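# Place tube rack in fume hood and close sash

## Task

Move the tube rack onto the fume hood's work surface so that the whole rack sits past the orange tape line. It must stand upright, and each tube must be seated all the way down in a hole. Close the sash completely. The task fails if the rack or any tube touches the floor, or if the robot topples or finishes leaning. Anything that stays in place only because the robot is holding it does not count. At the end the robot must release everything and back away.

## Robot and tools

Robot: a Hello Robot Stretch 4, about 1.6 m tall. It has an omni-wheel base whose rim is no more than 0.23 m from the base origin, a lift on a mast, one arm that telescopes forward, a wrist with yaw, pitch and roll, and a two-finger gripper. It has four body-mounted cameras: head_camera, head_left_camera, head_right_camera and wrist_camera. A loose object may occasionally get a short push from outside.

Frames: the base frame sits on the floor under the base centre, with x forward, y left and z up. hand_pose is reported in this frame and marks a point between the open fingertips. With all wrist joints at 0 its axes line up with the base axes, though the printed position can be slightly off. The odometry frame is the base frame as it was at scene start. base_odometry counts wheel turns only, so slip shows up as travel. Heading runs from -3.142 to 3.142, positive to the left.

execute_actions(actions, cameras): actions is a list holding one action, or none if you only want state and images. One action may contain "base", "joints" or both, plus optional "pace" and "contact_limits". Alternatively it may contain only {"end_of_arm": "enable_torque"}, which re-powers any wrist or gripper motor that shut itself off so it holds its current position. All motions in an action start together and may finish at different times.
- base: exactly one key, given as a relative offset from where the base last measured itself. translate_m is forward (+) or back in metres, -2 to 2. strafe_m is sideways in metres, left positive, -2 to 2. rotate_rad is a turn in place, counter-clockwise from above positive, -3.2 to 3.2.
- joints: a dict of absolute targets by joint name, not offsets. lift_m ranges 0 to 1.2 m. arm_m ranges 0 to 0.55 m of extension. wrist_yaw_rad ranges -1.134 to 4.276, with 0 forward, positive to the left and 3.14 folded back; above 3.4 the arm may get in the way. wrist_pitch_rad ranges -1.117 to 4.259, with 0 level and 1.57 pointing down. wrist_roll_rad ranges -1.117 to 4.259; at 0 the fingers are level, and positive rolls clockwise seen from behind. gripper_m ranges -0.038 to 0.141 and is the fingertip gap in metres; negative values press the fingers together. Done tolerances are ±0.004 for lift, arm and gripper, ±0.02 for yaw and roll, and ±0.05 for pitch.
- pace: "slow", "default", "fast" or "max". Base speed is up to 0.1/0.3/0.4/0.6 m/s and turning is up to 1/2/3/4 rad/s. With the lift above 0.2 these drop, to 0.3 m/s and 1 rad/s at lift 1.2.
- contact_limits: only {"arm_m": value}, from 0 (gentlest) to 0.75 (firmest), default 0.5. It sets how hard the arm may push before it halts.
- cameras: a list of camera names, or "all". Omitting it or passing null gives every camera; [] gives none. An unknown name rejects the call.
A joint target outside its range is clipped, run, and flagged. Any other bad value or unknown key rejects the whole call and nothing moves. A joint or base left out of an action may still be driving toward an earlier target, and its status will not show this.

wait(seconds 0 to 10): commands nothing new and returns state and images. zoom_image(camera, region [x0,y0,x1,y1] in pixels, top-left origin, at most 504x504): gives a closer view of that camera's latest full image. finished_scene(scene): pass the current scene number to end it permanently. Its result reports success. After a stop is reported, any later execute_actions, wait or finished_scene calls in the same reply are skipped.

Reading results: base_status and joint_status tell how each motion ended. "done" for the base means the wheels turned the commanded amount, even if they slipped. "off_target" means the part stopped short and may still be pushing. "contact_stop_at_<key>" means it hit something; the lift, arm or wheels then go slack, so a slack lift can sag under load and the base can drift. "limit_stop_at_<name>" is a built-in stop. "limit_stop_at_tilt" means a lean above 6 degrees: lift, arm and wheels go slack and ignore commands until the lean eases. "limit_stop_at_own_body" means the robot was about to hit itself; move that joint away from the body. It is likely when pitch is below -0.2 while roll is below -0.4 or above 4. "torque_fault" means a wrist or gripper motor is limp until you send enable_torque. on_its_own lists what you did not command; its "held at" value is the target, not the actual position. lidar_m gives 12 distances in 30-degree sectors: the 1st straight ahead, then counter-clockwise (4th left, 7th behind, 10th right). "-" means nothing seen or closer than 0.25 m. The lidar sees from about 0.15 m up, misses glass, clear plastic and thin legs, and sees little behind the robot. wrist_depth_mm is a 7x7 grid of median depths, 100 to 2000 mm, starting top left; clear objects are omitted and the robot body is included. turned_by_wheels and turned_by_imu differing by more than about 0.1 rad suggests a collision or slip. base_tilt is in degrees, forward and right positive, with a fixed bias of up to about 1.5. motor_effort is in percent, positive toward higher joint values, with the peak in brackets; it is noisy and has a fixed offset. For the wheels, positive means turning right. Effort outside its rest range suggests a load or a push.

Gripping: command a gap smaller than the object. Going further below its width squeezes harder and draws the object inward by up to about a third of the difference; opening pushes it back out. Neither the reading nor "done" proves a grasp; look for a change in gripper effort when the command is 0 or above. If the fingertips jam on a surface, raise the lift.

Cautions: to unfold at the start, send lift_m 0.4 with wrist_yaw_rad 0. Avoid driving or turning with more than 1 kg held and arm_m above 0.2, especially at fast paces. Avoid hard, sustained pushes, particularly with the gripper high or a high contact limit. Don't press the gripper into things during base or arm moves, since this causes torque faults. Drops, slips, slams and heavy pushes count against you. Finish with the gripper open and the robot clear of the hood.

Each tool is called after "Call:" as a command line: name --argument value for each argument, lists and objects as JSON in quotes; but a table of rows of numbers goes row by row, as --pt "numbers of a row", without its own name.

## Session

Call:
execute_actions --actions '[]'

Scene clock: 0.00 s.
base_odometry: x=+0.000 y=+0.000 heading=+0.000 (m, m, rad; odometry frame)
turned_by_wheels: +0.000 (rad since the last result)
turned_by_imu: +0.000 (rad since the last result)
base_tilt: forward=+0.2 right=-0.3 (deg)
lidar_m: 1.79 1.64 1.10 0.96 1.00 1.30 1.70 1.74 2.01 1.85 1.87 2.80
base_status: not commanded
joint_positions: lift_m=+0.241 arm_m=+0.000 wrist_yaw_rad=+3.178 wrist_pitch_rad=+0.005 wrist_roll_rad=+0.018 gripper_m=+0.057
joint_status: not commanded
motor_effort: lift_m=+18 arm_m=+0 wrist_yaw_rad=+1 wrist_pitch_rad=-8 wrist_roll_rad=+0 gripper_m=-3 wheel_0=+0 wheel_1=+0 wheel_2=+0 (%)
hand_pose: x=-0.1205 y=+0.0770 z=+0.4173 quat_wxyz=(-0.018, -0.003, +0.009, +1.000) (m; base frame)
wrist_depth_mm: - 140 256 1921 - 1756 1281 / - 116 140 1863 1921 1708 1255 / - 118 144 1863 1863 1756 1229 / 120 138 188 1863 1921 1661 1255 / 1708 1756 - 1863 1921 1756 1229 / 1537 1708 211 1808 214 1576 1205 / 1060 1060 1138 156 1098 1205 1182
pictures: head_camera, head_left_camera, head_right_camera, wrist_camera
Images, in order (width x height): head_camera 420x560, head_left_camera 420x672, head_right_camera 420x672, wrist_camera 616x392.

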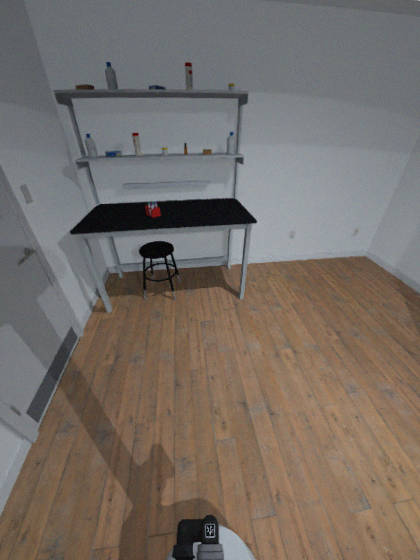

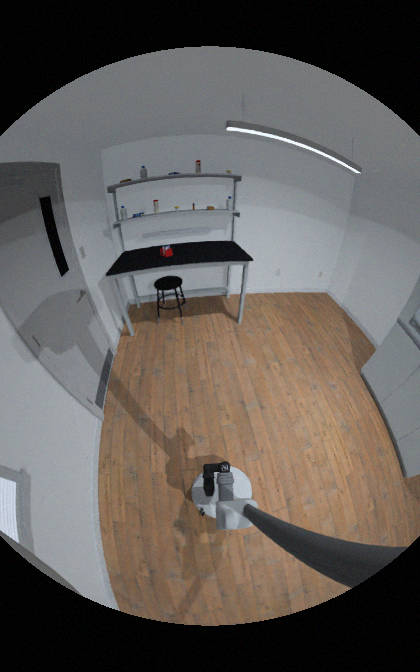

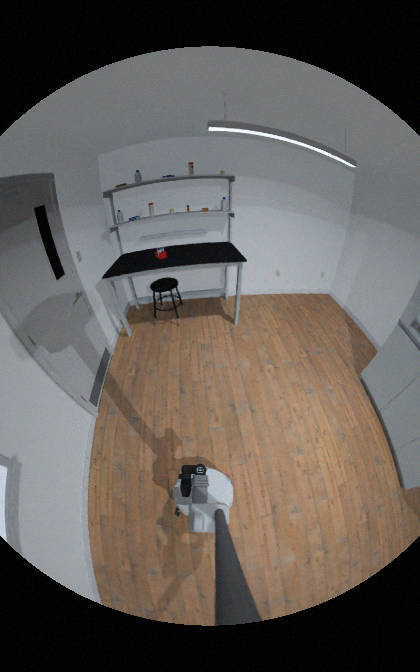

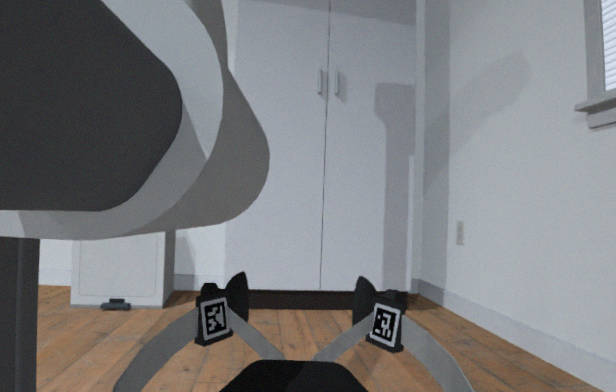

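Call:
execute_actions --actions '[{"base":{"rotate_rad":-1.49},"joints":{"lift_m":0.9,"wrist_yaw_rad":0,"gripper_m":0.141}}]' --cameras '["head_camera","wrist_camera"]'

Scene clock: 3.83 s.
base_odometry: x=+0.000 y=+0.000 heading=-1.489 (m, m, rad; odometry frame)
turned_by_wheels: -1.489 (rad since the last result)
turned_by_imu: -1.504 (rad since the last result)
base_tilt: forward=+0.2 right=-0.3 (deg)
lidar_m: 1.85 1.93 1.89 1.78 1.52 1.08 0.98 1.03 1.44 1.70 1.74 1.94
base_status: done
joint_positions: lift_m=+0.900 arm_m=+0.000 wrist_yaw_rad=+0.000 wrist_pitch_rad=+0.005 wrist_roll_rad=+0.018 gripper_m=+0.141
joint_status: all done
motor_effort: lift_m=+21(19) arm_m=+0(0) wrist_yaw_rad=+0(6) wrist_pitch_rad=-8(8) wrist_roll_rad=+0(0) gripper_m=+0(4) wheel_0=+3(10) wheel_1=+3(10) wheel_2=+3(9) (%)
hand_pose: x=+0.4595 y=-0.0873 z=+1.0763 quat_wxyz=(+1.000, +0.009, +0.003, +0.000) (m; base frame)
wrist_depth_mm: - 1576 1618 1708 1708 - - / - 1708 - - 1756 - - / - 1708 - - - - - / - 1808 - - 1983 - - / - 1618 1708 1708 1661 - - / - 205 1618 1618 1708 - - / - 1661 1618 150 1618 - -
pictures: head_camera, wrist_camera
Images, in order (width x height): head_camera 420x560, wrist_camera 616x392.

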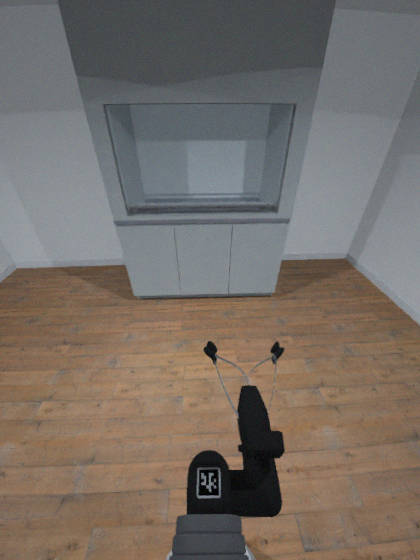

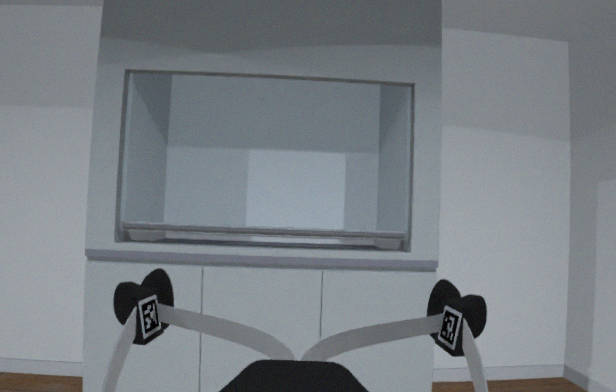

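Call:
execute_actions --actions '[{"base":{"translate_m":1.2},"joints":{"gripper_m":0.0,"lift_m":0.85}}]' --cameras '["head_camera","wrist_camera"]'

Scene clock: 9.50 s.
base_odometry: x=+0.098 y=-1.196 heading=-1.489 (m, m, rad; odometry frame)
turned_by_wheels: +0.000 (rad since the last result)
turned_by_imu: -0.006 (rad since the last result)
base_tilt: forward=+0.2 right=-0.2 (deg)
lidar_m: 0.64 0.67 0.90 2.64 1.96 2.34 2.23 2.29 1.71 1.67 0.95 0.69
base_status: done
joint_positions: lift_m=+0.850 arm_m=+0.000 wrist_yaw_rad=+0.000 wrist_pitch_rad=+0.005 wrist_roll_rad=+0.018 gripper_m=+0.000
joint_status: all done
motor_effort: lift_m=+15(18) arm_m=+0(0) wrist_yaw_rad=+1(0) wrist_pitch_rad=-8(8) wrist_roll_rad=+0(0) gripper_m=-6(6) wheel_0=+3(9) wheel_1=+3(9) wheel_2=-2(11) (%)
hand_pose: x=+0.4594 y=-0.0874 z=+1.0269 quat_wxyz=(+1.000, +0.009, +0.003, +0.000) (m; base frame)
wrist_depth_mm: 1078 1098 1118 1098 1160 991 699 / 1042 1078 1078 1098 1138 991 691 / 1042 1060 1078 1098 1118 976 683 / 1078 1078 1098 1098 1098 960 691 / 480 484 512 496 500 508 512 / 418 430 445 204 484 496 500 / 424 424 427 174 176 445 452
pictures: head_camera, wrist_camera
Images, in order (width x height): head_camera 420x560, wrist_camera 616x392.

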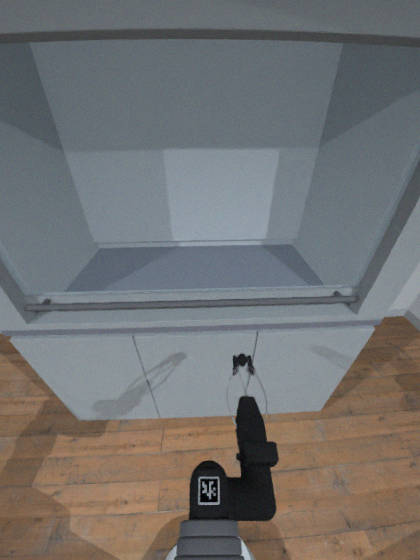

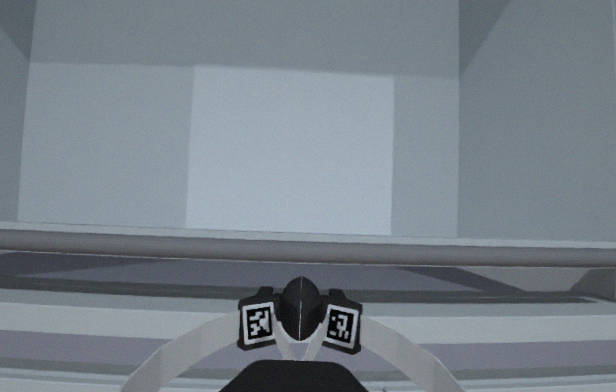

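Call:
execute_actions --actions '[{"base":{"strafe_m":0.17},"joints":{"wrist_pitch_rad":0.2,"lift_m":0.87,"arm_m":0.2}}]' --cameras '["wrist_camera"]'

Scene clock: 11.67 s.
base_odometry: x=+0.267 y=-1.182 heading=-1.489 (m, m, rad; odometry frame)
turned_by_wheels: +0.000 (rad since the last result)
turned_by_imu: -0.001 (rad since the last result)
base_tilt: forward=+0.3 right=-0.3 (deg)
lidar_m: 0.64 0.67 0.90 2.46 1.82 2.31 2.24 2.31 1.90 1.85 0.97 0.68
base_status: done
joint_positions: lift_m=+0.870 arm_m=+0.199 wrist_yaw_rad=+0.000 wrist_pitch_rad=+0.202 wrist_roll_rad=+0.018 gripper_m=+0.000
joint_status: all done
motor_effort: lift_m=+21(17) arm_m=+7(6) wrist_yaw_rad=+0(0) wrist_pitch_rad=-7(8) wrist_roll_rad=-1(0) gripper_m=-6(6) wheel_0=-3(8) wheel_1=+3(11) wheel_2=+0(1) (%)
hand_pose: x=+0.6523 y=-0.0874 z=+0.9900 quat_wxyz=(+0.995, +0.009, +0.101, -0.001) (m; base frame)
wrist_depth_mm: 788 820 820 831 854 854 854 / 809 820 842 854 854 866 866 / 842 866 854 878 878 891 904 / 231 237 279 283 287 293 296 / 345 355 366 377 357 362 364 / 257 265 271 204 285 287 287 / 237 237 241 173 176 253 255
pictures: wrist_camera
Images, in order (width x height): wrist_camera 616x392.

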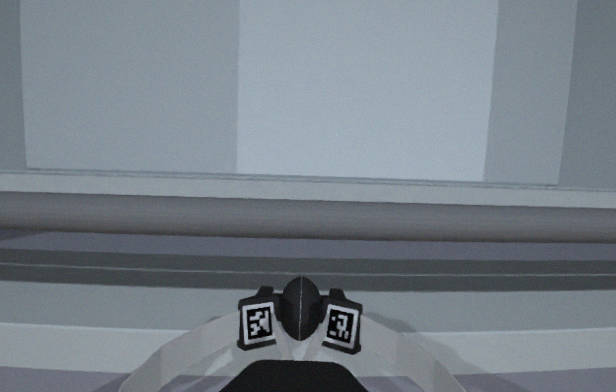

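Call:
execute_actions --actions '[{"joints":{"lift_m":0.858},"pace":"slow"}]' --cameras '[]'

Call:
execute_actions --actions '[{"joints":{"arm_m":0.3},"pace":"slow","contact_limits":{"arm_m":0.2}}]' --cameras '["wrist_camera","head_camera"]'

Call:
execute_actions --actions '[{"joints":{"lift_m":0.95},"pace":"slow"}]' --cameras '["wrist_camera"]'

Scene clock: 12.77 s.
base_odometry: x=+0.267 y=-1.182 heading=-1.489 (m, m, rad; odometry frame)
turned_by_wheels: +0.000 (rad since the last result)
turned_by_imu: +0.000 (rad since the last result)
base_tilt: forward=+0.1 right=-0.4 (deg)
lidar_m: 0.64 0.66 0.89 2.47 1.79 2.30 2.23 2.31 1.91 1.85 0.96 0.66
base_status: not commanded
joint_positions: lift_m=+0.858 arm_m=+0.199 wrist_yaw_rad=+0.000 wrist_pitch_rad=+0.202 wrist_roll_rad=+0.018 gripper_m=+0.000
joint_status: all done
motor_effort: lift_m=+14(20) arm_m=+7(7) wrist_yaw_rad=+1(1) wrist_pitch_rad=-8(8) wrist_roll_rad=+0(0) gripper_m=-6(8) wheel_0=-3(3) wheel_1=+2(2) wheel_2=+0(0) (%)
hand_pose: x=+0.6523 y=-0.0874 z=+0.9787 quat_wxyz=(+0.995, +0.009, +0.101, -0.001) (m; base frame)
wrist_depth_mm: 809 809 820 831 842 854 842 / 820 842 831 842 866 878 866 / 831 842 854 866 891 891 878 / 228 229 233 237 239 242 245 / 340 353 364 377 384 399 402 / 236 242 246 204 258 260 264 / 237 237 243 173 176 253 256
pictures: none
No camera images: the call's "cameras" was empty. Leave "cameras" out to get every camera's image.

Scene clock: 15.07 s.
base_odometry: x=+0.267 y=-1.182 heading=-1.489 (m, m, rad; odometry frame)
turned_by_wheels: +0.000 (rad since the last result)
turned_by_imu: -0.001 (rad since the last result)
base_tilt: forward=+0.2 right=-0.4 (deg)
lidar_m: 0.63 0.66 0.92 2.47 1.80 2.28 2.23 2.30 1.89 1.85 0.96 0.69
base_status: not commanded
joint_positions: lift_m=+0.858 arm_m=+0.299 wrist_yaw_rad=-0.002 wrist_pitch_rad=+0.200 wrist_roll_rad=+0.018 gripper_m=+0.000
joint_status: all done
motor_effort: lift_m=+13(14) arm_m=+8(12) wrist_yaw_rad=+5(7) wrist_pitch_rad=-3(9) wrist_roll_rad=+0(0) gripper_m=-7(6) wheel_0=-3(3) wheel_1=+2(2) wheel_2=-1(1) (%)
contact_limits: arm_m 0.2
hand_pose: x=+0.7520 y=-0.0879 z=+0.9792 quat_wxyz=(+0.995, +0.009, +0.100, -0.002) (m; base frame)
wrist_depth_mm: 715 723 723 732 741 750 750 / 741 732 741 750 759 768 768 / 741 741 768 768 759 788 798 / 177 179 182 186 189 190 809 / 130 132 134 136 138 140 142 / 236 245 249 202 262 264 265 / 184 183 179 173 174 202 201
pictures: head_camera, wrist_camera
Images, in order (width x height): head_camera 420x560, wrist_camera 616x392.

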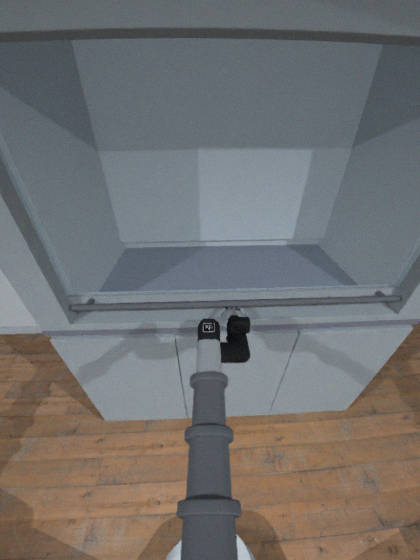

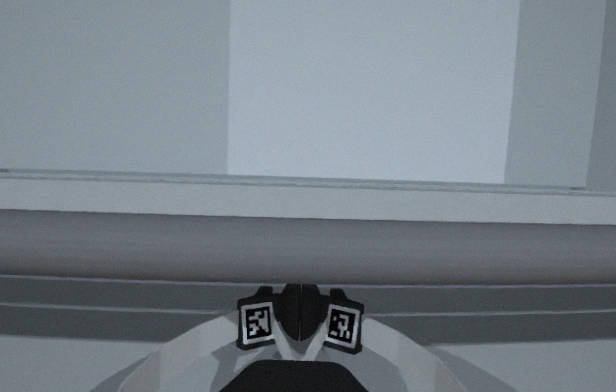

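Scene clock: 16.47 s.
base_odometry: x=+0.267 y=-1.182 heading=-1.489 (m, m, rad; odometry frame)
turned_by_wheels: +0.000 (rad since the last result)
turned_by_imu: +0.000 (rad since the last result)
base_tilt: forward=+0.1 right=-0.2 (deg)
lidar_m: 0.64 0.67 0.90 2.48 1.81 2.30 2.24 2.30 1.92 1.84 0.96 0.67
base_status: not commanded
joint_positions: lift_m=+0.909 arm_m=+0.299 wrist_yaw_rad=-0.002 wrist_pitch_rad=+0.209 wrist_roll_rad=+0.017 gripper_m=+0.000
joint_status: lift_m contact_stop (moved +0.051 of +0.092)
on_its_own: lift_m is slack since a contact_stop (your +0.950 is given up); wrist_pitch_rad is at rest, and its effort (-28) is outside its rest range (-23 to +23)
motor_effort: lift_m=+18(34) arm_m=+5(8) wrist_yaw_rad=+6(8) wrist_pitch_rad=-28(100) wrist_roll_rad=+1(18) gripper_m=-6(10) wheel_0=-3(3) wheel_1=+3(3) wheel_2=-1(1) (%)
hand_pose: x=+0.7521 y=-0.0880 z=+1.0277 quat_wxyz=(+0.994, +0.009, +0.104, -0.002) (m; base frame)
wrist_depth_mm: 707 707 723 732 741 741 759 / 715 732 750 741 759 778 778 / 741 741 759 768 778 788 788 / 750 778 788 788 798 798 820 / 180 181 183 186 190 193 195 / 133 135 137 139 141 143 145 / 254 253 249 173 176 278 285
pictures: wrist_camera
Images, in order (width x height): wrist_camera 616x392.

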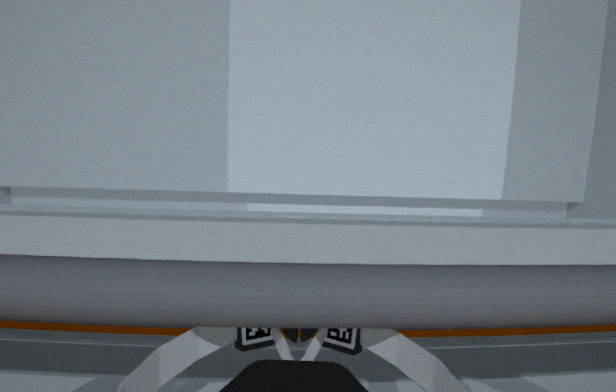

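Call:
execute_actions --actions '[{"joints":{"lift_m":1.06},"pace":"slow"}]' --cameras '[]'

Scene clock: 17.97 s.
base_odometry: x=+0.267 y=-1.182 heading=-1.489 (m, m, rad; odometry frame)
turned_by_wheels: +0.000 (rad since the last result)
turned_by_imu: +0.000 (rad since the last result)
base_tilt: forward=+0.2 right=-0.3 (deg)
lidar_m: 0.64 0.67 0.89 2.47 1.79 2.31 2.23 2.31 1.91 1.85 0.95 0.68
base_status: not commanded
joint_positions: lift_m=+0.932 arm_m=+0.299 wrist_yaw_rad=-0.002 wrist_pitch_rad=+0.212 wrist_roll_rad=+0.017 gripper_m=+0.000
joint_status: lift_m contact_stop (moved +0.023 of +0.151)
on_its_own: lift_m is slack since a contact_stop (your +1.060 is given up); wrist_pitch_rad is at rest, and its effort (-36) is outside its rest range (-23 to +23)
motor_effort: lift_m=+18(33) arm_m=+5(5) wrist_yaw_rad=+7(7) wrist_pitch_rad=-36(100) wrist_roll_rad=+2(16) gripper_m=-5(7) wheel_0=-3(3) wheel_1=+2(2) wheel_2=-1(1) (%)
hand_pose: x=+0.7519 y=-0.0879 z=+1.0498 quat_wxyz=(+0.994, +0.009, +0.106, -0.002) (m; base frame)
wrist_depth_mm: 699 715 715 732 732 759 759 / 732 732 732 741 750 759 778 / 741 750 759 778 788 788 798 / 759 759 788 778 809 809 809 / 180 181 185 188 191 193 195 / 133 135 137 139 141 143 145 / 286 286 279 173 176 338 342
pictures: none
No camera images: the call's "cameras" was empty. Leave "cameras" out to get every camera's image.

Call:
execute_actions --actions '[{"joints":{"lift_m":1.06}}]' --cameras '[]'

Scene clock: 19.20 s.
base_odometry: x=+0.267 y=-1.182 heading=-1.489 (m, m, rad; odometry frame)
turned_by_wheels: +0.000 (rad since the last result)
turned_by_imu: +0.000 (rad since the last result)
base_tilt: forward=+0.2 right=-0.2 (deg)
lidar_m: 0.63 0.66 0.91 2.47 1.79 2.27 2.24 2.30 1.91 1.85 0.97 0.68
base_status: not commanded
joint_positions: lift_m=+0.955 arm_m=+0.299 wrist_yaw_rad=-0.002 wrist_pitch_rad=+0.211 wrist_roll_rad=+0.017 gripper_m=+0.000
joint_status: lift_m contact_stop (moved +0.022 of +0.128)
on_its_own: lift_m is slack since a contact_stop (your +1.060 is given up); wrist_pitch_rad is at rest, and its effort (-32) is outside its rest range (-23 to +23)
motor_effort: lift_m=+18(38) arm_m=+5(5) wrist_yaw_rad=+7(6) wrist_pitch_rad=-32(100) wrist_roll_rad=+1(17) gripper_m=-6(8) wheel_0=-3(3) wheel_1=+3(2) wheel_2=-1(1) (%)
hand_pose: x=+0.7520 y=-0.0880 z=+1.0724 quat_wxyz=(+0.994, +0.009, +0.105, -0.002) (m; base frame)
wrist_depth_mm: 715 723 715 732 732 750 759 / 715 723 741 741 759 768 788 / 750 750 768 778 788 788 798 / 759 759 778 778 798 798 820 / 180 181 184 188 189 193 195 / 133 135 137 139 141 143 145 / 373 370 362 172 176 410 407
pictures: none
No camera images: the call's "cameras" was empty. Leave "cameras" out to get every camera's image.

Call:
execute_actions --actions '[{"joints":{"lift_m":1.07},"pace":"slow"}]' --cameras '[]'

Scene clock: 20.47 s.
base_odometry: x=+0.267 y=-1.182 heading=-1.489 (m, m, rad; odometry frame)
turned_by_wheels: +0.000 (rad since the last result)
turned_by_imu: +0.000 (rad since the last result)
base_tilt: forward=+0.2 right=-0.3 (deg)
lidar_m: 0.63 0.67 0.92 2.47 1.80 2.29 2.23 2.31 1.90 1.85 0.97 0.69
base_status: not commanded
joint_positions: lift_m=+0.978 arm_m=+0.299 wrist_yaw_rad=-0.002 wrist_pitch_rad=+0.211 wrist_roll_rad=+0.017 gripper_m=+0.000
joint_status: lift_m contact_stop (moved +0.023 of +0.115)
on_its_own: lift_m is slack since a contact_stop (your +1.070 is given up); wrist_pitch_rad is at rest, and its effort (-33) is outside its rest range (-23 to +23)
motor_effort: lift_m=+18(37) arm_m=+5(5) wrist_yaw_rad=+7(5) wrist_pitch_rad=-33(100) wrist_roll_rad=+2(16) gripper_m=-7(8) wheel_0=-3(3) wheel_1=+3(3) wheel_2=-1(1) (%)
hand_pose: x=+0.7520 y=-0.0879 z=+1.0954 quat_wxyz=(+0.994, +0.009, +0.105, -0.002) (m; base frame)
wrist_depth_mm: 707 715 723 732 741 741 759 / 732 732 741 741 750 768 768 / 750 741 759 768 768 778 798 / 759 759 788 788 798 809 820 / 179 181 184 187 190 192 195 / 133 135 137 139 141 143 145 / 410 404 397 173 176 445 445
pictures: none
No camera images: the call's "cameras" was empty. Leave "cameras" out to get every camera's image.

Call:
execute_actions --actions '[{"joints":{"lift_m":1.07},"pace":"slow"}]' --cameras '[]'

Scene clock: 21.77 s.
base_odometry: x=+0.267 y=-1.182 heading=-1.489 (m, m, rad; odometry frame)
turned_by_wheels: +0.000 (rad since the last result)
turned_by_imu: +0.000 (rad since the last result)
base_tilt: forward=+0.2 right=-0.2 (deg)
lidar_m: 0.64 0.67 0.89 2.45 1.80 2.29 2.24 2.30 1.91 1.85 0.96 0.68
base_status: not commanded
joint_positions: lift_m=+1.001 arm_m=+0.299 wrist_yaw_rad=-0.002 wrist_pitch_rad=+0.211 wrist_roll_rad=+0.017 gripper_m=+0.000
joint_status: lift_m contact_stop (moved +0.023 of +0.092)
on_its_own: lift_m is slack since a contact_stop (your +1.070 is given up); wrist_pitch_rad is at rest, and its effort (-32) is outside its rest range (-23 to +23)
motor_effort: lift_m=+18(34) arm_m=+5(5) wrist_yaw_rad=+4(6) wrist_pitch_rad=-32(100) wrist_roll_rad=+2(17) gripper_m=-5(9) wheel_0=-3(3) wheel_1=+3(3) wheel_2=-1(1) (%)
hand_pose: x=+0.7520 y=-0.0879 z=+1.1184 quat_wxyz=(+0.994, +0.009, +0.105, -0.002) (m; base frame)
wrist_depth_mm: 715 723 715 723 741 741 768 / 715 732 741 750 759 759 768 / 741 741 759 768 778 778 798 / 759 759 768 788 798 809 820 / 179 182 184 187 190 193 195 / 133 135 137 139 141 143 145 / 449 442 433 173 176 484 484
pictures: none
No camera images: the call's "cameras" was empty. Leave "cameras" out to get every camera's image.

Call:
execute_actions --actions '[{"joints":{"lift_m":1.08},"pace":"slow"}]' --cameras '[]'

Scene clock: 23.07 s.
base_odometry: x=+0.267 y=-1.182 heading=-1.489 (m, m, rad; odometry frame)
turned_by_wheels: +0.000 (rad since the last result)
turned_by_imu: +0.000 (rad since the last result)
base_tilt: forward=+0.1 right=-0.3 (deg)
lidar_m: 0.65 0.67 0.90 2.47 1.80 2.31 2.22 2.31 1.89 1.84 0.97 0.69
base_status: not commanded
joint_positions: lift_m=+1.024 arm_m=+0.299 wrist_yaw_rad=-0.002 wrist_pitch_rad=+0.211 wrist_roll_rad=+0.017 gripper_m=+0.000
joint_status: lift_m contact_stop (moved +0.023 of +0.079)
on_its_own: lift_m is slack since a contact_stop (your +1.080 is given up); wrist_pitch_rad is at rest, and its effort (-33) is outside its rest range (-23 to +23)
motor_effort: lift_m=+18(33) arm_m=+5(5) wrist_yaw_rad=+6(7) wrist_pitch_rad=-33(100) wrist_roll_rad=+2(16) gripper_m=-5(7) wheel_0=-3(3) wheel_1=+3(3) wheel_2=-1(2) (%)
hand_pose: x=+0.7520 y=-0.0879 z=+1.1414 quat_wxyz=(+0.994, +0.009, +0.105, -0.002) (m; base frame)
wrist_depth_mm: 707 715 723 741 741 750 768 / 715 741 741 750 750 768 778 / 732 750 759 768 778 788 798 / 750 768 778 788 798 809 820 / 180 181 183 187 190 193 195 / 133 135 137 139 140 143 145 / 480 477 466 172 175 525 539
pictures: none
No camera images: the call's "cameras" was empty. Leave "cameras" out to get every camera's image.

Call:
execute_actions --actions '[{"joints":{"lift_m":1.1},"pace":"slow"}]' --cameras '[]'

Scene clock: 24.30 s.
base_odometry: x=+0.267 y=-1.182 heading=-1.489 (m, m, rad; odometry frame)
turned_by_wheels: +0.000 (rad since the last result)
turned_by_imu: +0.000 (rad since the last result)
base_tilt: forward=+0.2 right=-0.4 (deg)
lidar_m: 0.64 0.66 0.89 2.47 1.81 2.29 2.23 2.28 1.91 1.84 0.97 0.68
base_status: not commanded
joint_positions: lift_m=+1.047 arm_m=+0.299 wrist_yaw_rad=-0.002 wrist_pitch_rad=+0.211 wrist_roll_rad=+0.017 gripper_m=+0.000
joint_status: lift_m contact_stop (moved +0.023 of +0.076)
on_its_own: lift_m is slack since a contact_stop (your +1.100 is given up); wrist_pitch_rad is at rest, and its effort (-33) is outside its rest range (-23 to +23)
motor_effort: lift_m=+18(37) arm_m=+5(5) wrist_yaw_rad=+5(7) wrist_pitch_rad=-33(100) wrist_roll_rad=+1(17) gripper_m=-5(9) wheel_0=-3(3) wheel_1=+2(2) wheel_2=-1(1) (%)
hand_pose: x=+0.7520 y=-0.0879 z=+1.1644 quat_wxyz=(+0.994, +0.009, +0.105, -0.002) (m; base frame)
wrist_depth_mm: 707 715 715 723 741 759 759 / 723 715 741 750 750 759 778 / 759 759 759 768 768 788 798 / 759 768 778 778 798 809 820 / 180 182 184 187 189 192 195 / 133 135 137 138 141 143 145 / 517 508 504 173 176 559 580
pictures: none
No camera images: the call's "cameras" was empty. Leave "cameras" out to get every camera's image.

Call:
execute_actions --actions '[{"joints":{"lift_m":1.02},"pace":"slow"}]' --cameras '[]'

Call:
execute_actions --actions '[{"joints":{"arm_m":0.0,"wrist_pitch_rad":0,"gripper_m":0.141},"base":{"translate_m":-0.5}}]' --cameras '["head_camera"]'

Call:
execute_actions --actions '[{"base":{"rotate_rad":1.6},"joints":{"lift_m":0.775}}]' --cameras '[]'

Call:
execute_actions --actions '[{"base":{"strafe_m":0.95}}]' --cameras '[]'

Call:
execute_actions --actions '[{"base":{"translate_m":0.7}}]' --cameras '["head_camera","wrist_camera"]'

Scene clock: 25.73 s.
base_odometry: x=+0.267 y=-1.182 heading=-1.489 (m, m, rad; odometry frame)
turned_by_wheels: +0.000 (rad since the last result)
turned_by_imu: +0.000 (rad since the last result)
base_tilt: forward=+0.3 right=-0.3 (deg)
lidar_m: 0.65 0.65 0.89 2.47 1.81 2.29 2.23 2.31 1.91 1.85 0.97 0.68
base_status: not commanded
joint_positions: lift_m=+1.020 arm_m=+0.299 wrist_yaw_rad=+0.000 wrist_pitch_rad=+0.203 wrist_roll_rad=+0.017 gripper_m=+0.000
joint_status: all done
motor_effort: lift_m=+13(19) arm_m=+5(5) wrist_yaw_rad=+3(6) wrist_pitch_rad=-9(33) wrist_roll_rad=+1(2) gripper_m=-6(6) wheel_0=-3(3) wheel_1=+2(3) wheel_2=-1(1) (%)
hand_pose: x=+0.7526 y=-0.0876 z=+1.1405 quat_wxyz=(+0.995, +0.009, +0.101, -0.001) (m; base frame)
wrist_depth_mm: 723 715 732 741 750 741 759 / 723 732 750 741 759 768 788 / 741 741 741 768 778 798 788 / 175 178 181 183 186 188 209 / 129 131 132 134 136 138 139 / 634 654 654 203 691 707 707 / 492 488 473 174 175 535 554
pictures: none
No camera images: the call's "cameras" was empty. Leave "cameras" out to get every camera's image.

Scene clock: 28.90 s.
base_odometry: x=+0.227 y=-0.684 heading=-1.489 (m, m, rad; odometry frame)
turned_by_wheels: +0.000 (rad since the last result)
turned_by_imu: -0.114 (rad since the last result)
base_tilt: forward=+0.2 right=-0.2 (deg)
lidar_m: 1.13 1.15 2.46 1.61 1.60 1.91 1.74 1.75 2.12 1.86 2.38 1.24
base_status: done
joint_positions: lift_m=+1.020 arm_m=+0.001 wrist_yaw_rad=+0.000 wrist_pitch_rad=+0.002 wrist_roll_rad=+0.017 gripper_m=+0.141
joint_status: all done
motor_effort: lift_m=+18(23) arm_m=-7(12) wrist_yaw_rad=+2(51) wrist_pitch_rad=-8(97) wrist_roll_rad=+1(2) gripper_m=+0(15) wheel_0=-3(20) wheel_1=-4(16) wheel_2=+2(27) (%)
hand_pose: x=+0.4606 y=-0.0874 z=+1.1975 quat_wxyz=(+1.000, +0.009, +0.001, +0.000) (m; base frame)
wrist_depth_mm: 946 1499 976 991 1025 1060 - / 1025 1499 1576 1661 1708 1205 - / 1025 1499 1618 1661 1661 1205 - / 991 1537 1576 1661 1661 1182 - / 1025 1499 1576 1661 1661 1098 - / 960 204 1229 1308 1255 1025 - / 854 878 904 150 1008 1025 -
pictures: head_camera
Images, in order (width x height): head_camera 420x560.

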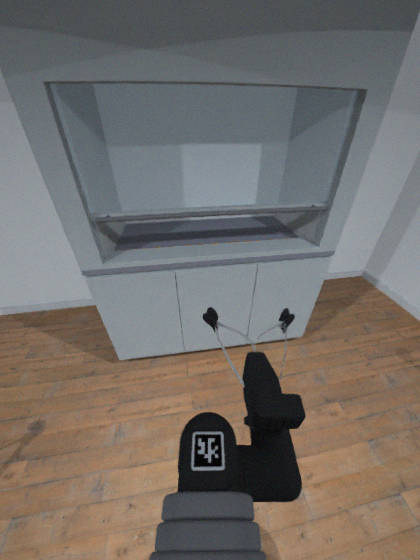

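Scene clock: 31.23 s.
base_odometry: x=+0.227 y=-0.684 heading=+0.109 (m, m, rad; odometry frame)
turned_by_wheels: +1.599 (rad since the last result)
turned_by_imu: +1.613 (rad since the last result)
base_tilt: forward=+0.2 right=-0.2 (deg)
lidar_m: 1.59 1.61 1.87 1.72 1.72 2.08 1.87 2.39 1.24 1.13 1.17 2.52
base_status: done
joint_positions: lift_m=+0.775 arm_m=+0.001 wrist_yaw_rad=+0.000 wrist_pitch_rad=+0.002 wrist_roll_rad=+0.017 gripper_m=+0.141
joint_status: all done
motor_effort: lift_m=+13(17) arm_m=-7(7) wrist_yaw_rad=+0(1) wrist_pitch_rad=-8(8) wrist_roll_rad=+1(1) gripper_m=+0(1) wheel_0=-3(9) wheel_1=-6(11) wheel_2=-5(10) (%)
hand_pose: x=+0.4606 y=-0.0874 z=+0.9529 quat_wxyz=(+1.000, +0.009, +0.001, +0.000) (m; base frame)
wrist_depth_mm: 1921 1921 - - - - - / - - - - - - - / - - - - - - - / - - - - - - - / 1921 1336 - - - - - / - 204 - - - - - / 1921 1921 - 150 - - -
pictures: none
No camera images: the call's "cameras" was empty. Leave "cameras" out to get every camera's image.

Scene clock: 35.73 s.
base_odometry: x=+0.123 y=+0.260 heading=+0.109 (m, m, rad; odometry frame)
turned_by_wheels: +0.000 (rad since the last result)
turned_by_imu: -0.003 (rad since the last result)
base_tilt: forward=+0.2 right=-0.4 (deg)
lidar_m: 1.45 1.25 0.84 0.79 0.81 0.97 2.02 2.08 2.27 2.08 2.12 1.59
base_status: done
joint_positions: lift_m=+0.775 arm_m=+0.001 wrist_yaw_rad=+0.000 wrist_pitch_rad=+0.002 wrist_roll_rad=+0.017 gripper_m=+0.141
joint_status: not commanded
motor_effort: lift_m=+14(14) arm_m=-7(7) wrist_yaw_rad=+3(1) wrist_pitch_rad=-8(8) wrist_roll_rad=+1(1) gripper_m=+1(1) wheel_0=-2(12) wheel_1=+3(13) wheel_2=+0(4) (%)
hand_pose: x=+0.4606 y=-0.0874 z=+0.9529 quat_wxyz=(+1.000, +0.009, +0.001, +0.000) (m; base frame)
wrist_depth_mm: 1708 1863 1983 - - - - / 1756 1983 - - - - - / 1661 1983 1983 - - - - / 1756 - 1921 - - - - / 1205 1336 1576 1366 1366 - - / 1808 206 - - - - - / 1863 1863 1708 150 - - -
pictures: none
No camera images: the call's "cameras" was empty. Leave "cameras" out to get every camera's image.

Scene clock: 39.53 s.
base_odometry: x=+0.819 y=+0.337 heading=+0.110 (m, m, rad; odometry frame)
turned_by_wheels: +0.000 (rad since the last result)
turned_by_imu: -0.003 (rad since the last result)
base_tilt: forward=+0.3 right=-0.2 (deg)
lidar_m: 0.75 0.77 0.92 0.85 0.88 1.13 2.45 2.80 2.19 2.04 2.59 0.84
base_status: done
joint_positions: lift_m=+0.775 arm_m=+0.001 wrist_yaw_rad=+0.000 wrist_pitch_rad=+0.002 wrist_roll_rad=+0.017 gripper_m=+0.141
joint_status: not commanded
motor_effort: lift_m=+14(15) arm_m=-7(7) wrist_yaw_rad=+3(0) wrist_pitch_rad=-8(8) wrist_roll_rad=+1(1) gripper_m=+2(1) wheel_0=+3(4) wheel_1=+3(8) wheel_2=-1(15) (%)
hand_pose: x=+0.4606 y=-0.0874 z=+0.9529 quat_wxyz=(+1.000, +0.009, +0.001, +0.000) (m; base frame)
wrist_depth_mm: 1255 1281 1336 1397 1499 1537 1576 / 1098 1118 1182 1281 1229 1537 1576 / 1255 1308 1366 1366 1430 1499 1537 / 1229 1205 1336 1430 1430 1499 1576 / 661 715 809 878 960 1008 1576 / 539 205 569 603 597 621 683 / 1205 1255 1308 150 1464 1499 723
pictures: head_camera, wrist_camera
Images, in order (width x height): head_camera 420x560, wrist_camera 616x392.

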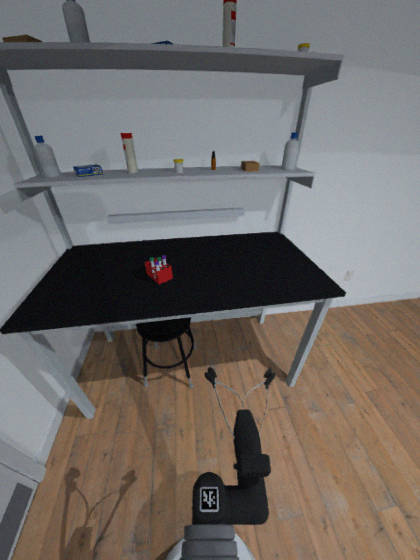

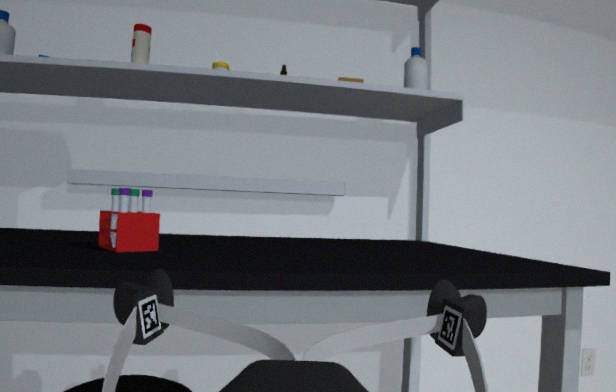

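Call:
execute_actions --actions '[{"base":{"rotate_rad":0.415}}]' --cameras '[]'

Call:
execute_actions --actions '[{"base":{"translate_m":0.3},"joints":{"lift_m":0.82},"pace":"slow"}]' --cameras '["head_camera","wrist_camera"]'

Call:
zoom_image --camera "wrist_camera" --region '[200,130,420,290]'

Scene clock: 41.17 s.
base_odometry: x=+0.819 y=+0.337 heading=+0.524 (m, m, rad; odometry frame)
turned_by_wheels: +0.414 (rad since the last result)
turned_by_imu: +0.418 (rad since the last result)
base_tilt: forward=+0.3 right=-0.3 (deg)
lidar_m: 0.75 0.88 0.86 0.87 1.05 1.79 2.72 2.31 2.04 2.88 0.88 0.75
base_status: done
joint_positions: lift_m=+0.775 arm_m=+0.001 wrist_yaw_rad=+0.000 wrist_pitch_rad=+0.002 wrist_roll_rad=+0.017 gripper_m=+0.141
joint_status: not commanded
motor_effort: lift_m=+14(14) arm_m=-7(7) wrist_yaw_rad=+2(3) wrist_pitch_rad=-9(8) wrist_roll_rad=+1(1) gripper_m=+0(1) wheel_0=-3(11) wheel_1=-3(9) wheel_2=-4(10) (%)
hand_pose: x=+0.4606 y=-0.0874 z=+0.9529 quat_wxyz=(+1.000, +0.009, +0.001, +0.000) (m; base frame)
wrist_depth_mm: 976 1281 1499 1464 1308 1281 1205 / 1008 1229 1255 1255 1138 1078 1025 / 991 1308 1499 1397 1336 1255 1160 / 991 1308 1464 1397 1281 1205 1182 / 707 741 798 750 917 1042 1078 / 741 205 603 569 512 477 496 / 1008 1281 1430 150 1281 1205 1138
pictures: none
No camera images: the call's "cameras" was empty. Leave "cameras" out to get every camera's image.

Scene clock: 45.43 s.
base_odometry: x=+1.078 y=+0.487 heading=+0.524 (m, m, rad; odometry frame)
turned_by_wheels: +0.000 (rad since the last result)
turned_by_imu: -0.002 (rad since the last result)
base_tilt: forward=+0.2 right=-0.2 (deg)
lidar_m: 0.47 0.56 0.73 0.78 0.93 1.68 3.01 2.40 2.20 0.97 0.57 0.46
base_status: done
joint_positions: lift_m=+0.820 arm_m=+0.001 wrist_yaw_rad=+0.000 wrist_pitch_rad=+0.002 wrist_roll_rad=+0.017 gripper_m=+0.141
joint_status: all done
motor_effort: lift_m=+22(23) arm_m=-6(7) wrist_yaw_rad=+2(0) wrist_pitch_rad=-8(8) wrist_roll_rad=+2(1) gripper_m=+0(1) wheel_0=+4(7) wheel_1=+4(8) wheel_2=-4(10) (%)
hand_pose: x=+0.4606 y=-0.0874 z=+0.9972 quat_wxyz=(+1.000, +0.009, +0.001, +0.000) (m; base frame)
wrist_depth_mm: 891 1138 1160 1098 1025 820 798 / 904 931 931 917 878 842 831 / 904 1138 1160 1078 1042 976 917 / 904 1098 1160 1078 1008 946 891 / 891 1078 1138 1060 496 946 904 / 473 205 525 535 449 452 574 / 317 317 330 150 343 347 359
pictures: head_camera, wrist_camera
Images, in order (width x height): head_camera 420x560, wrist_camera 616x392.

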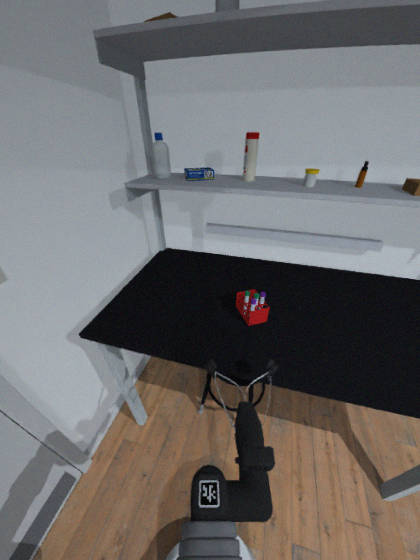

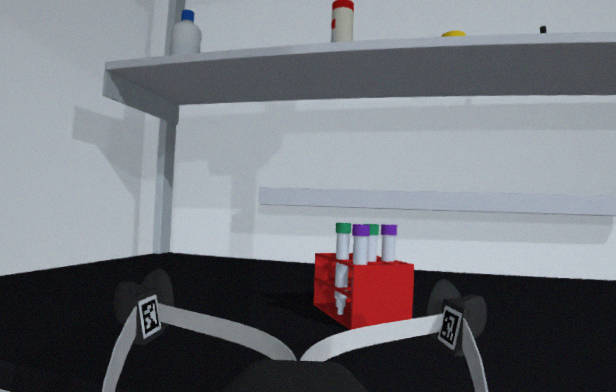

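Region (200, 130, 420, 290) of wrist_camera's 616x392 image, scaled by 2.291; it fills the top 367 rows of this view, and the rest is white.

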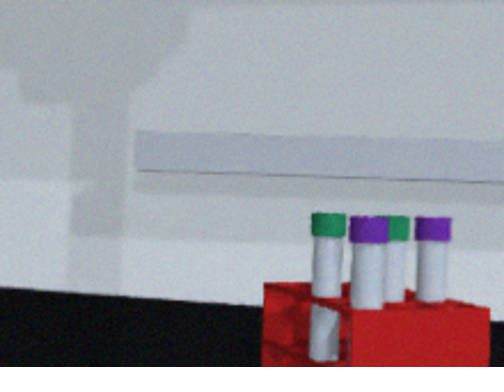

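Call:
execute_actions --actions '[{"base":{"translate_m":-0.16},"joints":{"lift_m":0.85}}]' --cameras '[]'

Call:
execute_actions --actions '[{"base":{"strafe_m":-0.42}}]' --cameras '[]'

Call:
execute_actions --actions '[{"base":{"rotate_rad":0.35},"pace":"slow"}]' --cameras '["head_camera","wrist_camera"]'

Scene clock: 48.20 s.
base_odometry: x=+0.940 y=+0.407 heading=+0.524 (m, m, rad; odometry frame)
turned_by_wheels: -0.001 (rad since the last result)
turned_by_imu: -0.001 (rad since the last result)
base_tilt: forward=+0.1 right=-0.2 (deg)
lidar_m: 0.62 0.73 0.80 0.82 1.01 1.75 2.86 2.36 2.11 2.82 0.73 0.62
base_status: done
joint_positions: lift_m=+0.850 arm_m=+0.001 wrist_yaw_rad=+0.000 wrist_pitch_rad=+0.002 wrist_roll_rad=+0.017 gripper_m=+0.141
joint_status: all done
motor_effort: lift_m=+21(21) arm_m=-7(6) wrist_yaw_rad=+1(2) wrist_pitch_rad=-8(7) wrist_roll_rad=+1(1) gripper_m=+1(1) wheel_0=-4(9) wheel_1=-4(9) wheel_2=+0(10) (%)
hand_pose: x=+0.4606 y=-0.0874 z=+1.0273 quat_wxyz=(+1.000, +0.009, +0.001, +0.000) (m; base frame)
wrist_depth_mm: 931 1229 1336 1281 1205 1160 1078 / 960 1160 1098 1255 976 946 891 / 960 1182 1308 1255 1160 1118 1060 / 946 1229 1308 1255 1138 1118 1060 / 931 1138 1281 1229 1138 1138 1078 / 574 205 634 647 609 554 699 / 521 452 430 150 418 424 436
pictures: none
No camera images: the call's "cameras" was empty. Leave "cameras" out to get every camera's image.

Scene clock: 50.93 s.
base_odometry: x=+1.150 y=+0.044 heading=+0.524 (m, m, rad; odometry frame)
turned_by_wheels: +0.000 (rad since the last result)
turned_by_imu: +0.000 (rad since the last result)
base_tilt: forward=+0.2 right=-0.2 (deg)
lidar_m: 0.50 0.61 1.04 1.23 1.49 2.62 2.96 1.89 1.76 2.50 0.61 0.52
base_status: done
joint_positions: lift_m=+0.850 arm_m=+0.001 wrist_yaw_rad=+0.000 wrist_pitch_rad=+0.002 wrist_roll_rad=+0.017 gripper_m=+0.141
joint_status: not commanded
motor_effort: lift_m=+22(22) arm_m=-7(7) wrist_yaw_rad=+2(1) wrist_pitch_rad=-8(8) wrist_roll_rad=+1(2) gripper_m=-1(0) wheel_0=+2(14) wheel_1=-3(14) wheel_2=+0(1) (%)
hand_pose: x=+0.4606 y=-0.0874 z=+1.0273 quat_wxyz=(+1.000, +0.009, +0.001, +0.000) (m; base frame)
wrist_depth_mm: 1308 1336 1229 1160 1078 991 904 / 1078 1060 1008 917 866 778 741 / 1255 1281 1182 1118 1078 1008 931 / 1336 1281 1182 1118 1042 991 946 / 1118 723 1182 1118 1042 1008 931 / 580 205 634 654 676 554 699 / 387 384 404 150 415 424 439
pictures: none
No camera images: the call's "cameras" was empty. Leave "cameras" out to get every camera's image.

Scene clock: 52.40 s.
base_odometry: x=+1.150 y=+0.044 heading=+0.872 (m, m, rad; odometry frame)
turned_by_wheels: +0.349 (rad since the last result)
turned_by_imu: +0.352 (rad since the last result)
base_tilt: forward=+0.1 right=-0.2 (deg)
lidar_m: 0.55 0.83 1.19 1.33 2.00 2.97 2.13 1.77 2.50 1.67 0.52 0.51
base_status: done
joint_positions: lift_m=+0.850 arm_m=+0.001 wrist_yaw_rad=+0.000 wrist_pitch_rad=+0.002 wrist_roll_rad=+0.017 gripper_m=+0.141
joint_status: not commanded
motor_effort: lift_m=+21(21) arm_m=-7(6) wrist_yaw_rad=+0(1) wrist_pitch_rad=-9(8) wrist_roll_rad=+1(1) gripper_m=+2(2) wheel_0=-5(8) wheel_1=-6(8) wheel_2=-4(8) (%)
hand_pose: x=+0.4606 y=-0.0874 z=+1.0273 quat_wxyz=(+1.000, +0.009, +0.001, +0.000) (m; base frame)
wrist_depth_mm: 1042 1255 1464 1366 1182 1025 917 / 1078 1255 1499 1308 946 788 732 / 1060 1255 1366 1308 1118 1008 904 / 1060 1255 1464 1336 1138 976 891 / 1025 1229 1464 1025 1098 1008 891 / 707 206 634 634 683 554 691 / 1060 512 424 151 418 424 439
pictures: head_camera, wrist_camera
Images, in order (width x height): head_camera 420x560, wrist_camera 616x392.

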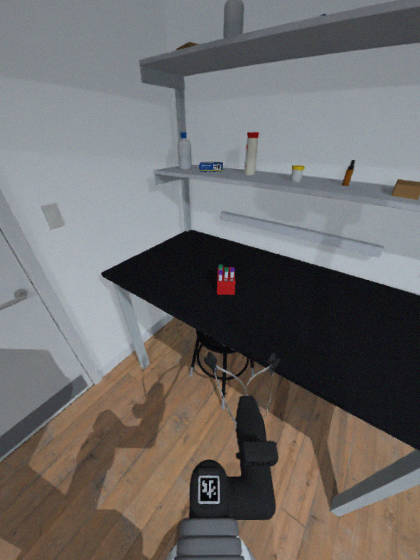

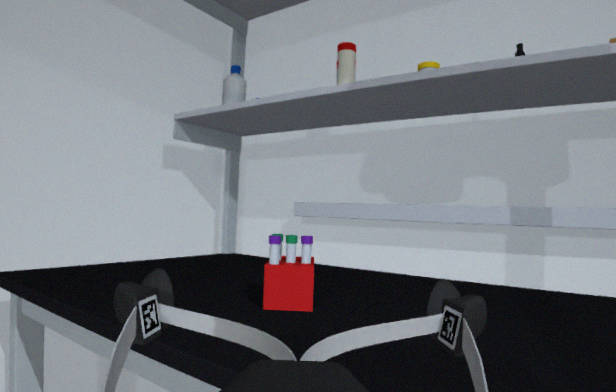

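Call:
execute_actions --actions '[{"base":{"strafe_m":0.02},"joints":{"lift_m":0.792,"arm_m":0.3},"pace":"slow"}]' --cameras '["wrist_camera"]'

Scene clock: 57.10 s.
base_odometry: x=+1.135 y=+0.056 heading=+0.872 (m, m, rad; odometry frame)
turned_by_wheels: +0.000 (rad since the last result)
turned_by_imu: -0.001 (rad since the last result)
base_tilt: forward=+0.2 right=-0.3 (deg)
lidar_m: 0.64 0.83 1.18 1.31 1.95 2.95 2.16 1.76 2.53 1.72 0.54 0.52
base_status: done
joint_positions: lift_m=+0.792 arm_m=+0.299 wrist_yaw_rad=+0.000 wrist_pitch_rad=+0.002 wrist_roll_rad=+0.017 gripper_m=+0.141
joint_status: all done
motor_effort: lift_m=+14(19) arm_m=+7(11) wrist_yaw_rad=+1(1) wrist_pitch_rad=-8(8) wrist_roll_rad=+1(1) gripper_m=-1(0) wheel_0=-5(8) wheel_1=+5(8) wheel_2=+0(4) (%)
hand_pose: x=+0.7581 y=-0.0874 z=+0.9699 quat_wxyz=(+1.000, +0.009, +0.001, +0.000) (m; base frame)
wrist_depth_mm: 891 1042 931 691 683 676 668 / 891 1008 1025 1025 917 809 723 / 878 1060 1182 1060 904 809 715 / 891 1060 1182 991 878 768 676 / 831 842 946 343 878 788 707 / 370 206 413 342 430 355 449 / 247 248 258 150 271 272 294
pictures: wrist_camera
Images, in order (width x height): wrist_camera 616x392.

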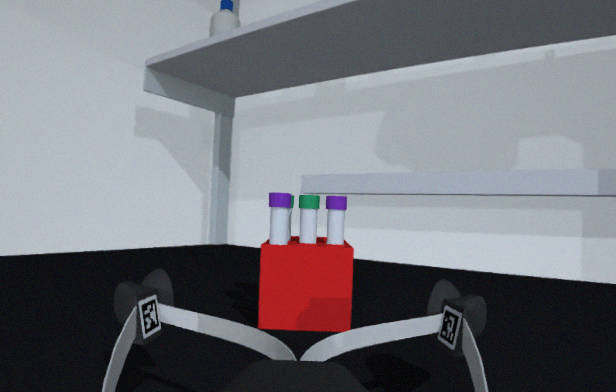

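Call:
execute_actions --actions '[{"joints":{"arm_m":0.465},"pace":"slow"}]' --cameras '["wrist_camera"]'

Call:
execute_actions --actions '[{"joints":{"gripper_m":0.04},"pace":"slow"}]' --cameras '[]'

Call:
execute_actions --actions '[{"joints":{"lift_m":0.86},"pace":"slow"}]' --cameras '["wrist_camera"]'

Scene clock: 60.37 s.
base_odometry: x=+1.135 y=+0.056 heading=+0.872 (m, m, rad; odometry frame)
turned_by_wheels: +0.000 (rad since the last result)
turned_by_imu: -0.001 (rad since the last result)
base_tilt: forward=+0.0 right=-0.1 (deg)
lidar_m: 0.58 0.84 1.18 1.31 1.96 2.96 2.17 1.77 2.53 1.71 0.54 0.52
base_status: not commanded
joint_positions: lift_m=+0.792 arm_m=+0.464 wrist_yaw_rad=+0.000 wrist_pitch_rad=+0.002 wrist_roll_rad=+0.017 gripper_m=+0.141
joint_status: all done
motor_effort: lift_m=+14(14) arm_m=+7(9) wrist_yaw_rad=+0(2) wrist_pitch_rad=-7(7) wrist_roll_rad=+1(1) gripper_m=+0(1) wheel_0=-5(5) wheel_1=+5(5) wheel_2=+0(0) (%)
hand_pose: x=+0.9231 y=-0.0874 z=+0.9699 quat_wxyz=(+1.000, +0.009, +0.001, +0.000) (m; base frame)
wrist_depth_mm: 788 750 699 699 676 668 621 / 809 904 946 891 788 683 609 / 798 976 1025 917 778 661 603 / 798 960 1025 220 691 647 580 / 768 866 891 213 732 668 603 / 370 205 181 181 181 355 449 / 248 247 239 150 180 270 293
pictures: wrist_camera
Images, in order (width x height): wrist_camera 616x392.

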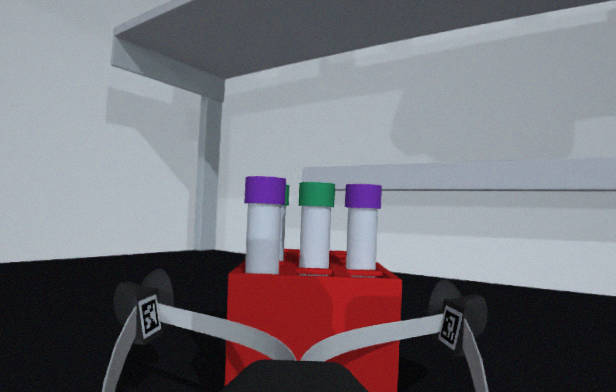

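Scene clock: 64.83 s.
base_odometry: x=+1.135 y=+0.056 heading=+0.872 (m, m, rad; odometry frame)
turned_by_wheels: +0.000 (rad since the last result)
turned_by_imu: -0.001 (rad since the last result)
base_tilt: forward=+0.3 right=-0.2 (deg)
lidar_m: 0.57 0.83 1.17 1.31 1.97 2.96 2.16 1.77 2.52 1.72 0.53 0.52
base_status: not commanded
joint_positions: lift_m=+0.792 arm_m=+0.464 wrist_yaw_rad=+0.000 wrist_pitch_rad=+0.001 wrist_roll_rad=+0.017 gripper_m=+0.041
joint_status: all done
motor_effort: lift_m=+13(14) arm_m=+7(7) wrist_yaw_rad=+2(1) wrist_pitch_rad=-3(8) wrist_roll_rad=+1(1) gripper_m=-24(25) wheel_0=-5(5) wheel_1=+5(5) wheel_2=+0(0) (%)
hand_pose: x=+0.9231 y=-0.0874 z=+0.9703 quat_wxyz=(+1.000, +0.009, +0.000, +0.000) (m; base frame)
wrist_depth_mm: 809 759 699 691 676 654 615 / 788 904 946 878 798 691 615 / 798 960 1008 917 788 676 603 / 809 960 960 732 723 647 591 / 768 904 609 209 741 668 609 / 373 384 179 177 181 449 452 / 251 234 178 175 185 254 297
pictures: none
No camera images: the call's "cameras" was empty. Leave "cameras" out to get every camera's image.

Scene clock: 66.30 s.
base_odometry: x=+1.135 y=+0.056 heading=+0.872 (m, m, rad; odometry frame)
turned_by_wheels: +0.000 (rad since the last result)
turned_by_imu: +0.000 (rad since the last result)
base_tilt: forward=+0.2 right=-0.3 (deg)
lidar_m: 0.58 0.83 1.18 1.30 1.95 2.96 2.17 1.78 2.52 1.70 0.55 0.51
base_status: not commanded
joint_positions: lift_m=+0.860 arm_m=+0.464 wrist_yaw_rad=+0.000 wrist_pitch_rad=+0.003 wrist_roll_rad=+0.017 gripper_m=+0.041
joint_status: all done
motor_effort: lift_m=+22(21) arm_m=+7(7) wrist_yaw_rad=+0(0) wrist_pitch_rad=-11(11) wrist_roll_rad=+1(1) gripper_m=-24(24) wheel_0=-5(5) wheel_1=+5(5) wheel_2=+0(0) (%)
hand_pose: x=+0.9231 y=-0.0874 z=+1.0369 quat_wxyz=(+1.000, +0.009, +0.002, +0.000) (m; base frame)
wrist_depth_mm: 788 917 603 554 544 539 535 / 798 831 831 809 759 668 621 / 778 946 1042 904 778 668 615 / 788 946 946 741 732 661 580 / 798 976 946 208 759 654 597 / 597 615 178 176 181 647 597 / 402 375 178 175 182 402 455
pictures: wrist_camera
Images, in order (width x height): wrist_camera 616x392.

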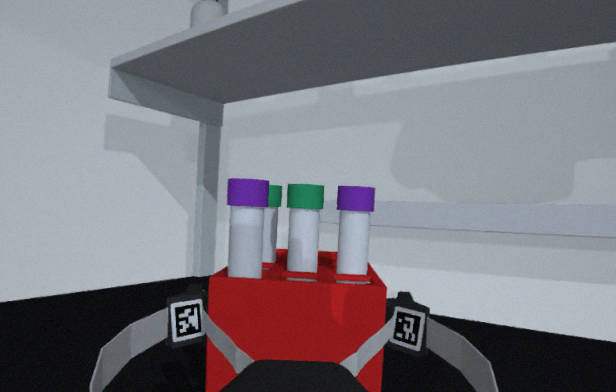

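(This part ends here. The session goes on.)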